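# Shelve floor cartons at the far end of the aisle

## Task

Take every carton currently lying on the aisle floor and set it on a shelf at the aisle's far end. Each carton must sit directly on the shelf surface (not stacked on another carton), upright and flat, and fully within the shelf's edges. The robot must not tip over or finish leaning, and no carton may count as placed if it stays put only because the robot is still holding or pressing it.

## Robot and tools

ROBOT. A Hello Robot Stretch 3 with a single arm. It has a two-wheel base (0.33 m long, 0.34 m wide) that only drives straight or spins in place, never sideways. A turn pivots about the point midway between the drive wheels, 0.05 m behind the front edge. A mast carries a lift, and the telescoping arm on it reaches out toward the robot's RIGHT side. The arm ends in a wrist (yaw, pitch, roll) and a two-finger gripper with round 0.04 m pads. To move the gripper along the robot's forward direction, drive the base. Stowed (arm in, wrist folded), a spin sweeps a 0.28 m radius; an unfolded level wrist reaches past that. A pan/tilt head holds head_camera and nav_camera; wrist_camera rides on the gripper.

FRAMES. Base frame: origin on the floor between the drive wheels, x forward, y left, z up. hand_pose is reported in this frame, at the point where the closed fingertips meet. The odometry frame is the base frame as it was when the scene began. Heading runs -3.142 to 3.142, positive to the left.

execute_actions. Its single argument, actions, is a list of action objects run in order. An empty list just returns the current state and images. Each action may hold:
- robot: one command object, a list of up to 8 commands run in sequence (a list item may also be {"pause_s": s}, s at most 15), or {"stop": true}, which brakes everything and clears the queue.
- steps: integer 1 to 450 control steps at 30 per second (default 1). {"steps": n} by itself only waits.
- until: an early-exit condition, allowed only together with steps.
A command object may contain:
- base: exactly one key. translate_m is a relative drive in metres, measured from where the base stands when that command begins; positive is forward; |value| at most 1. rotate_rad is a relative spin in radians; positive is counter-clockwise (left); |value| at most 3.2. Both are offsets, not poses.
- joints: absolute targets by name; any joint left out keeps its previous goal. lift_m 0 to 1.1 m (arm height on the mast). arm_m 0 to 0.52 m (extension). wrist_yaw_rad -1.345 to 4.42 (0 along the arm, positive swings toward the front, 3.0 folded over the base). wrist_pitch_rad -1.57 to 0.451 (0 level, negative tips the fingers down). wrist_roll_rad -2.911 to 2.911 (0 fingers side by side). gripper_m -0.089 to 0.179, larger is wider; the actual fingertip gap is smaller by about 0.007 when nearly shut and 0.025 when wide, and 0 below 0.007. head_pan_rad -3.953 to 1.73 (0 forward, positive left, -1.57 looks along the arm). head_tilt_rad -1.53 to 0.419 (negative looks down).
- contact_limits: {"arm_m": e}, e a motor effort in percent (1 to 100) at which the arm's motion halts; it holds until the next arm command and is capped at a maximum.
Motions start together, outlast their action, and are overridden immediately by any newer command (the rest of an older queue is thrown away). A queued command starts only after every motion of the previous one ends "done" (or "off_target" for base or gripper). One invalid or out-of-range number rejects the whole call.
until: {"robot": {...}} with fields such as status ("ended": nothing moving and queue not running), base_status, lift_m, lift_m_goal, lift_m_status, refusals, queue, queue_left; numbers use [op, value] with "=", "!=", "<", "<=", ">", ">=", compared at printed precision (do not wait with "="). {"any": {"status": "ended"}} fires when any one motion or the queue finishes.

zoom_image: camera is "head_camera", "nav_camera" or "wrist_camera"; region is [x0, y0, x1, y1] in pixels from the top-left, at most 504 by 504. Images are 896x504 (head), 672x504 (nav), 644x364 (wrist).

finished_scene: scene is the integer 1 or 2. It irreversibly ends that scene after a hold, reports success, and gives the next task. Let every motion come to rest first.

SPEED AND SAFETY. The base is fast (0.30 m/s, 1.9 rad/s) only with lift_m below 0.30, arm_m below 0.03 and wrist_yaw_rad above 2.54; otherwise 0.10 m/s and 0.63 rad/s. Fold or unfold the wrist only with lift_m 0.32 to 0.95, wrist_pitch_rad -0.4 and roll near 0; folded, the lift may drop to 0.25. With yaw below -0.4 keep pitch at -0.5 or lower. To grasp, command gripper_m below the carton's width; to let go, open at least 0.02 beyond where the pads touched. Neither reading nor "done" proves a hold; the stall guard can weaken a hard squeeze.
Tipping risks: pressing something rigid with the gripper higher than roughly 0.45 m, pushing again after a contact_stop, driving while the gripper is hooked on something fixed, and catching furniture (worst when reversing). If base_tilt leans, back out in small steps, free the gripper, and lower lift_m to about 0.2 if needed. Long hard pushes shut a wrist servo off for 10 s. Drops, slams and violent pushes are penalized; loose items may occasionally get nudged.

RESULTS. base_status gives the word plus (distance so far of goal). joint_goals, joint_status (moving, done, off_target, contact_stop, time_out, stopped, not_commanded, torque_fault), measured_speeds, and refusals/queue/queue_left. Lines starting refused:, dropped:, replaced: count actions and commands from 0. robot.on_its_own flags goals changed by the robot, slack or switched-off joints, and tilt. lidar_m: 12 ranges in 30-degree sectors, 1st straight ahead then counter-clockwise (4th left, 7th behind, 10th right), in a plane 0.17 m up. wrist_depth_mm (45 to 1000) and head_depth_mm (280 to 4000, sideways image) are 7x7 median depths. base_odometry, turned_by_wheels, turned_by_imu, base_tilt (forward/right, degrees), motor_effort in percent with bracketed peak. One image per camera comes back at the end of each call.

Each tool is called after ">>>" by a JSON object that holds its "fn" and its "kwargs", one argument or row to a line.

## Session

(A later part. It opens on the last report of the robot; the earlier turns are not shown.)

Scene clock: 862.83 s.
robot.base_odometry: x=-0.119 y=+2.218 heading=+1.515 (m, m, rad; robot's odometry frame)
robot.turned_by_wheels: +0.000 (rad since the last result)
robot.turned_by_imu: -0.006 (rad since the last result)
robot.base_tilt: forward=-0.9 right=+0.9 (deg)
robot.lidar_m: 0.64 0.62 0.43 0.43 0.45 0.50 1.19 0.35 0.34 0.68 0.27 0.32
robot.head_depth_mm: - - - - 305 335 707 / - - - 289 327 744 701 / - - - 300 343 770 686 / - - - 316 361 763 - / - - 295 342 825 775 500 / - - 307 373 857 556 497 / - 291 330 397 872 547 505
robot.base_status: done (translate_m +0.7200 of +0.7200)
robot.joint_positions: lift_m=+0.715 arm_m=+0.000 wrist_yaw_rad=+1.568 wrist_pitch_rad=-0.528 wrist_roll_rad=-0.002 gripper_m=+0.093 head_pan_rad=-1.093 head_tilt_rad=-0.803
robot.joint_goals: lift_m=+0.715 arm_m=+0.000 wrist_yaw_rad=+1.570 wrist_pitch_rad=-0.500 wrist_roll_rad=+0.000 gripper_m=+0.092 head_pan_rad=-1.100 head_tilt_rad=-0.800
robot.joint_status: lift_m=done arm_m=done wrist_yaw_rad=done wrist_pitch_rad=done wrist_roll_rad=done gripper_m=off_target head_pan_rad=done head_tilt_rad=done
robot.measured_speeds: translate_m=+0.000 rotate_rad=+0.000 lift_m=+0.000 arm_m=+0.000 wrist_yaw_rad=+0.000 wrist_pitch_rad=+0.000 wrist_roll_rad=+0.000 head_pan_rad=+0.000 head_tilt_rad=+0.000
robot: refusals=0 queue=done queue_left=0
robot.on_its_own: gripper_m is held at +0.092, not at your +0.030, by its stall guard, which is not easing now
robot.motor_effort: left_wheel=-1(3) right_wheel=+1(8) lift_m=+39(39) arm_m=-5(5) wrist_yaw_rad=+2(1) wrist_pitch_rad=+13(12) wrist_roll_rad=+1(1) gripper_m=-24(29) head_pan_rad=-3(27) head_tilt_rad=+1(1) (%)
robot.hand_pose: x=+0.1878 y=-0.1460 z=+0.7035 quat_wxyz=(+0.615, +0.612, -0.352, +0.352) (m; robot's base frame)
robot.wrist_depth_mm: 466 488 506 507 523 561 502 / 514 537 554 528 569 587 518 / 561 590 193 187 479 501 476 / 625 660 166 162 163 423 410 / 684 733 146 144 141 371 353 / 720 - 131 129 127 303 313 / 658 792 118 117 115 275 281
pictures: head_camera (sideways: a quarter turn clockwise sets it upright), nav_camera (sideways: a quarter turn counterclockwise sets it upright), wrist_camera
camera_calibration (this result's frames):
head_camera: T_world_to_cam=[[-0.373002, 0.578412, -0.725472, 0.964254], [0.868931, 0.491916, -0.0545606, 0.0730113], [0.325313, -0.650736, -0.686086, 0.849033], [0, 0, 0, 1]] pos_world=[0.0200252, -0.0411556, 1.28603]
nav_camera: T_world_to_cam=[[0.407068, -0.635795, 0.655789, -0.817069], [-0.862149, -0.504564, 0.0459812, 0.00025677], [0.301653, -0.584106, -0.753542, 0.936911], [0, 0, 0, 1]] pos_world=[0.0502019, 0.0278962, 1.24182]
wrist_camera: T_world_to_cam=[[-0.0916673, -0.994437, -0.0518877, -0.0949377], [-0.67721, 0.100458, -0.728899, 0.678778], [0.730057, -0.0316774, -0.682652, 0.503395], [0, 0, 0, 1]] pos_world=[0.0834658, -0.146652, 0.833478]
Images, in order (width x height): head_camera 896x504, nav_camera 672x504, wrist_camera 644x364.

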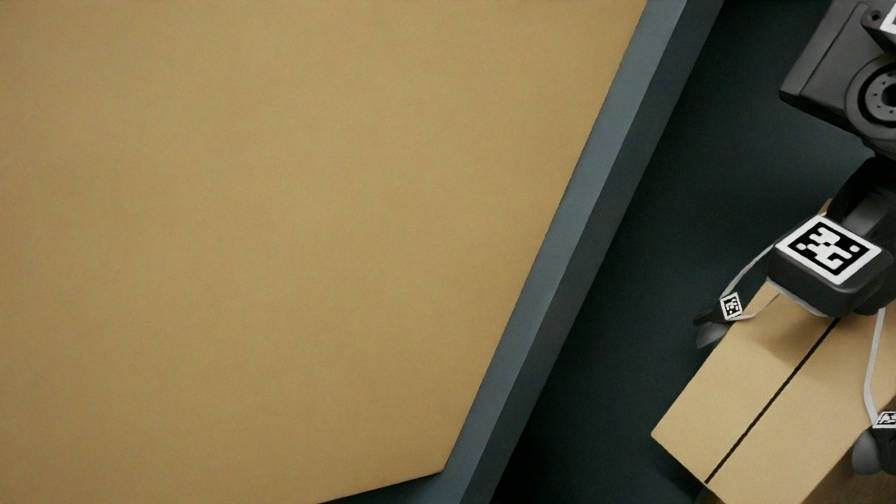

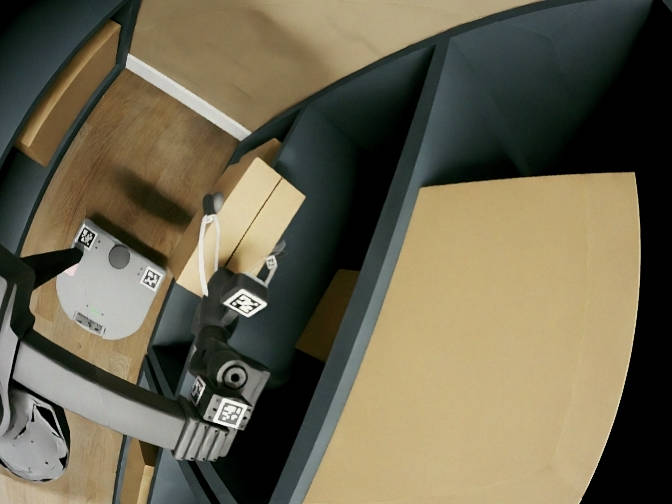

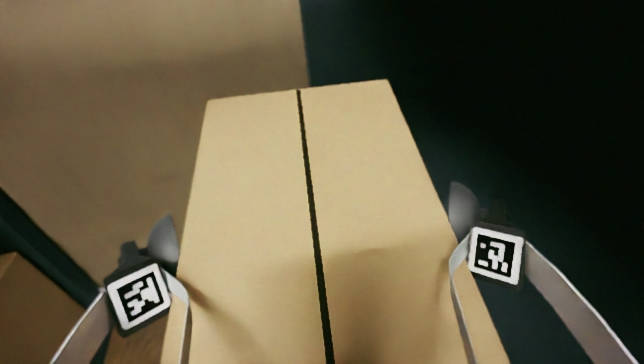

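>>> {"fn": "execute_actions", "kwargs": {
  "actions": [
    {"robot":{"joints":{"arm_m":0.1},"contact_limits":{"arm_m":28}},"steps":150,"until":{"robot":{"status":"ended"}}},
    {"steps":5}
  ]
}}

Scene clock: 866.50 s.
robot.base_odometry: x=-0.119 y=+2.218 heading=+1.515 (m, m, rad; robot's odometry frame)
robot.turned_by_wheels: +0.000 (rad since the last result)
robot.turned_by_imu: +0.000 (rad since the last result)
robot.base_tilt: forward=-0.9 right=+1.0 (deg)
robot.lidar_m: 0.64 0.62 0.43 0.42 0.45 0.50 1.19 0.35 0.33 0.68 0.27 0.32
robot.head_depth_mm: - - - - 304 324 658 / - - - 288 327 757 662 / - - - 300 343 - 660 / - - - 316 358 572 532 / - - 295 342 604 565 883 / - - 307 372 821 578 1068 / - 290 330 397 871 784 1107
robot.base_status: done (translate_m +0.7200 of +0.7200)
robot.joint_positions: lift_m=+0.715 arm_m=+0.100 wrist_yaw_rad=+1.570 wrist_pitch_rad=-0.520 wrist_roll_rad=+0.007 gripper_m=+0.096 head_pan_rad=-1.093 head_tilt_rad=-0.802
robot.joint_goals: lift_m=+0.715 arm_m=+0.100 wrist_yaw_rad=+1.570 wrist_pitch_rad=-0.500 wrist_roll_rad=+0.000 gripper_m=+0.095 head_pan_rad=-1.100 head_tilt_rad=-0.800
robot.joint_status: lift_m=done arm_m=done wrist_yaw_rad=done wrist_pitch_rad=done wrist_roll_rad=done gripper_m=off_target head_pan_rad=done head_tilt_rad=done
robot.measured_speeds: translate_m=+0.000 rotate_rad=+0.000 lift_m=+0.000 arm_m=+0.000 wrist_yaw_rad=+0.000 wrist_pitch_rad=+0.000 wrist_roll_rad=+0.000 head_pan_rad=+0.000 head_tilt_rad=+0.000
robot: refusals=0 queue=done queue_left=0
robot.on_its_own: gripper_m is held at +0.095, not at your +0.030, by its stall guard, which is not easing now
robot.motor_effort: left_wheel=-1(2) right_wheel=+1(3) lift_m=+35(39) arm_m=+5(10) wrist_yaw_rad=+0(17) wrist_pitch_rad=+9(12) wrist_roll_rad=-3(35) gripper_m=-21(29) head_pan_rad=-3(2) head_tilt_rad=+1(1) (%)
robot.contact_limits: arm_m 28 (drawing in: default 30, maximum 49; extending or still: default 41, maximum 66)
robot.hand_pose: x=+0.1890 y=-0.2449 z=+0.7054 quat_wxyz=(+0.611, +0.613, -0.357, +0.352) (m; robot's base frame)
robot.wrist_depth_mm: 474 499 504 503 530 535 409 / 513 540 565 541 585 572 425 / 566 603 204 194 481 499 442 / 639 675 171 166 167 427 291 / 697 730 148 145 141 369 293 / 789 - 130 128 126 303 283 / 740 809 117 115 113 274 274
pictures: head_camera (sideways: a quarter turn clockwise sets it upright), nav_camera (sideways: a quarter turn counterclockwise sets it upright), wrist_camera
camera_calibration (this result's frames):
head_camera: T_world_to_cam=[[-0.372733, 0.577987, -0.725949, 0.964874], [0.868979, 0.491829, -0.0545865, 0.0730448], [0.325492, -0.65118, -0.685579, 0.848373], [0, 0, 0, 1]] pos_world=[0.0200277, -0.0411663, 1.28606]
nav_camera: T_world_to_cam=[[0.406818, -0.635415, 0.656313, -0.817749], [-0.862195, -0.504482, 0.0460171, 0.000210234], [0.301858, -0.58459, -0.753084, 0.936314], [0, 0, 0, 1]] pos_world=[0.0502228, 0.0278563, 1.24181]
wrist_camera: T_world_to_cam=[[-0.09366, -0.993751, -0.0607179, -0.18623], [-0.670934, 0.108058, -0.733601, 0.694893], [0.735578, -0.0279713, -0.676862, 0.49643], [0, 0, 0, 1]] pos_world=[0.0836226, -0.246269, 0.834481]
Images, in order (width x height): head_camera 896x504, nav_camera 672x504, wrist_camera 644x364.

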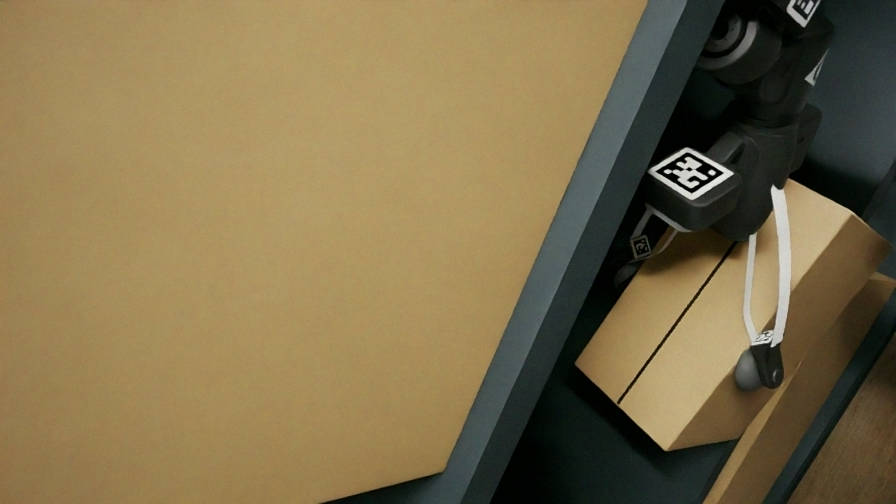

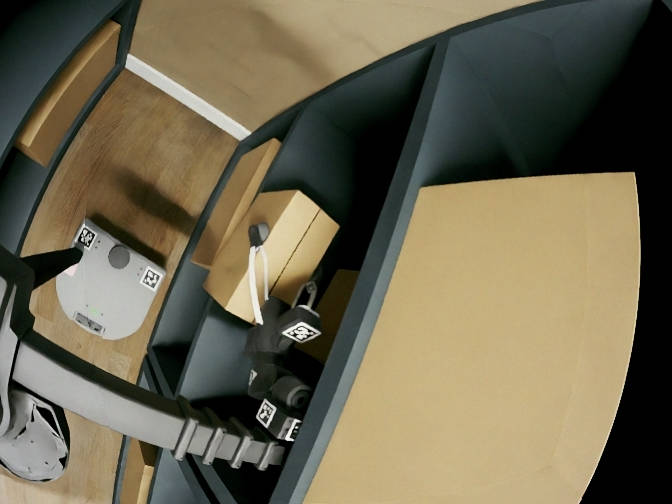

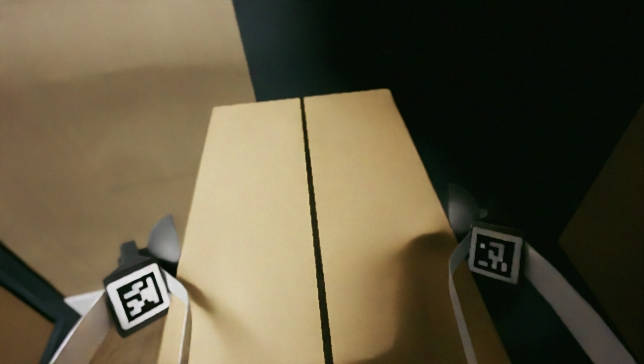

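Riding onto the board. Continue to 0.19 and release.

>>> {"fn": "execute_actions", "kwargs": {
  "actions": [
    {"robot":[{"joints":{"arm_m":0.19,"lift_m":0.718},"contact_limits":{"arm_m":30}},{"joints":{"lift_m":0.7}},{"joints":{"gripper_m":0.16}},{"joints":{"wrist_pitch_rad":-0.25,"lift_m":0.71}},{"joints":{"arm_m":0.0,"head_tilt_rad":-1.0}}],"steps":450,"until":{"robot":{"status":"ended"}}},
    {"steps":10}
  ]
}}

Scene clock: 876.17 s.
robot.base_odometry: x=-0.119 y=+2.218 heading=+1.515 (m, m, rad; robot's odometry frame)
robot.turned_by_wheels: +0.000 (rad since the last result)
robot.turned_by_imu: -0.001 (rad since the last result)
robot.base_tilt: forward=-0.8 right=+0.9 (deg)
robot.lidar_m: 0.64 0.62 0.43 0.42 0.45 0.50 1.19 0.35 0.33 0.68 0.27 0.33
robot.head_depth_mm: - - - 311 769 - - / - - 289 332 780 - 1065 / - - 302 350 629 732 1089 / - - 315 366 640 - 1136 / - 293 342 657 767 1131 1100 / - 302 372 881 812 1176 1093 / - 320 394 890 970 1187 1095
robot.base_status: done (translate_m +0.7200 of +0.7200)
robot.joint_positions: lift_m=+0.710 arm_m=+0.000 wrist_yaw_rad=+1.570 wrist_pitch_rad=-0.271 wrist_roll_rad=-0.006 gripper_m=+0.160 head_pan_rad=-1.093 head_tilt_rad=-0.987
robot.joint_goals: lift_m=+0.710 arm_m=+0.000 wrist_yaw_rad=+1.570 wrist_pitch_rad=-0.250 wrist_roll_rad=+0.000 gripper_m=+0.160 head_pan_rad=-1.100 head_tilt_rad=-1.000
robot.joint_status: lift_m=done arm_m=done wrist_yaw_rad=done wrist_pitch_rad=done wrist_roll_rad=done gripper_m=done head_pan_rad=done head_tilt_rad=done
robot.measured_speeds: translate_m=+0.000 rotate_rad=+0.000 lift_m=+0.000 arm_m=+0.000 wrist_yaw_rad=+0.000 wrist_pitch_rad=+0.000 wrist_roll_rad=+0.000 head_pan_rad=+0.000 head_tilt_rad=+0.000
robot: refusals=0 queue=done queue_left=0
robot.motor_effort: left_wheel=-1(1) right_wheel=+1(1) lift_m=+37(40) arm_m=-5(5) wrist_yaw_rad=+0(1) wrist_pitch_rad=+9(12) wrist_roll_rad=+3(3) gripper_m=+0(100) head_pan_rad=-3(2) head_tilt_rad=-4(15) (%)
robot.hand_pose: x=+0.2191 y=-0.1456 z=+0.7567 quat_wxyz=(+0.565, +0.562, -0.426, +0.429) (m; robot's base frame)
robot.wrist_depth_mm: 460 476 501 481 491 517 502 / 483 503 529 524 528 551 513 / 514 543 560 558 574 610 533 / 544 575 609 611 604 614 524 / 595 618 656 667 520 - 217 / 627 691 705 728 424 245 180 / 626 739 770 802 360 235 165
pictures: head_camera (sideways: a quarter turn clockwise sets it upright), nav_camera (sideways: a quarter turn counterclockwise sets it upright), wrist_camera
camera_calibration (this result's frames):
head_camera: T_world_to_cam=[[-0.428676, 0.686099, -0.587797, 0.785199], [0.864678, 0.50014, -0.0468214, 0.0629495], [0.261857, -0.528326, -0.807652, 1.00751], [0, 0, 0, 1]] pos_world=[0.0183428, -0.0379155, 1.2782]
nav_camera: T_world_to_cam=[[0.456355, -0.731158, 0.507097, -0.623649], [-0.858731, -0.511178, 0.0357603, 0.0135522], [0.233071, -0.451779, -0.861147, 1.07722], [0, 0, 0, 1]] pos_world=[0.0451737, 0.0376092, 1.24341]
wrist_camera: T_world_to_cam=[[-0.0723013, -0.994935, -0.0698415, -0.0795429], [-0.469692, 0.0957389, -0.877624, 0.805122], [0.879864, -0.0306493, -0.474235, 0.326513], [0, 0, 0, 1]] pos_world=[0.0851217, -0.146214, 0.855883]
Images, in order (width x height): head_camera 896x504, nav_camera 672x504, wrist_camera 644x364.

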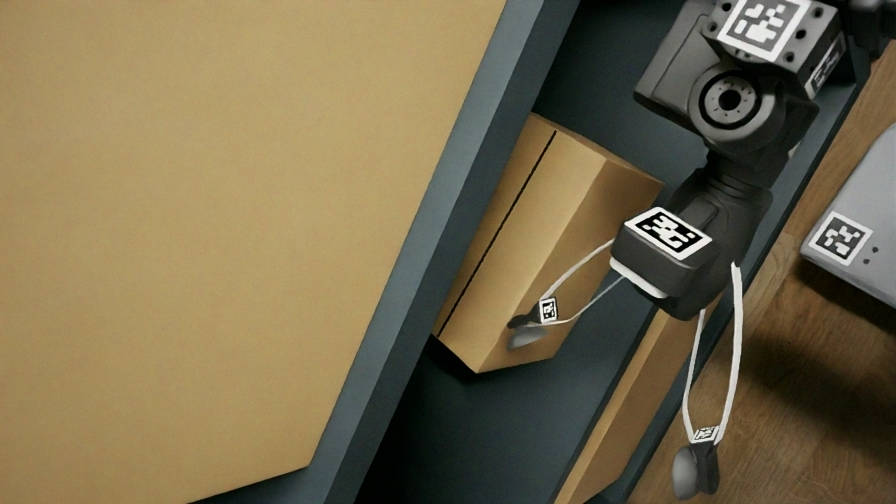

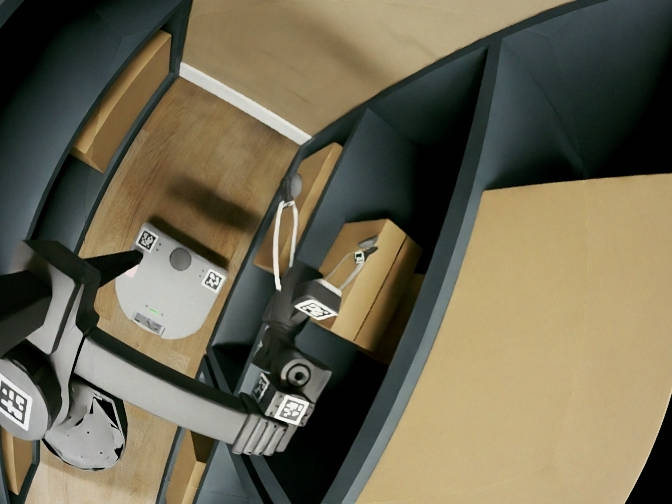

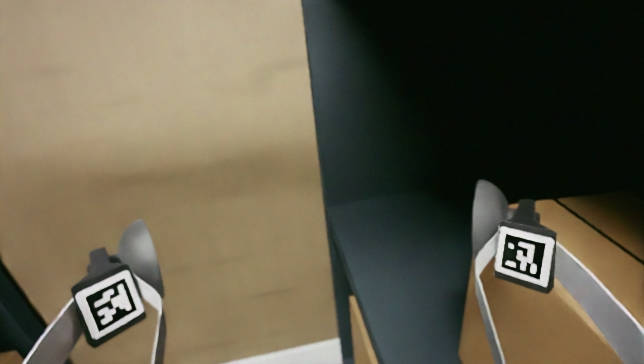

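Upright and inside with margin.

>>> {"fn": "finished_scene", "kwargs": {
  "scene": 2
}}

The scene is finished: the task was done.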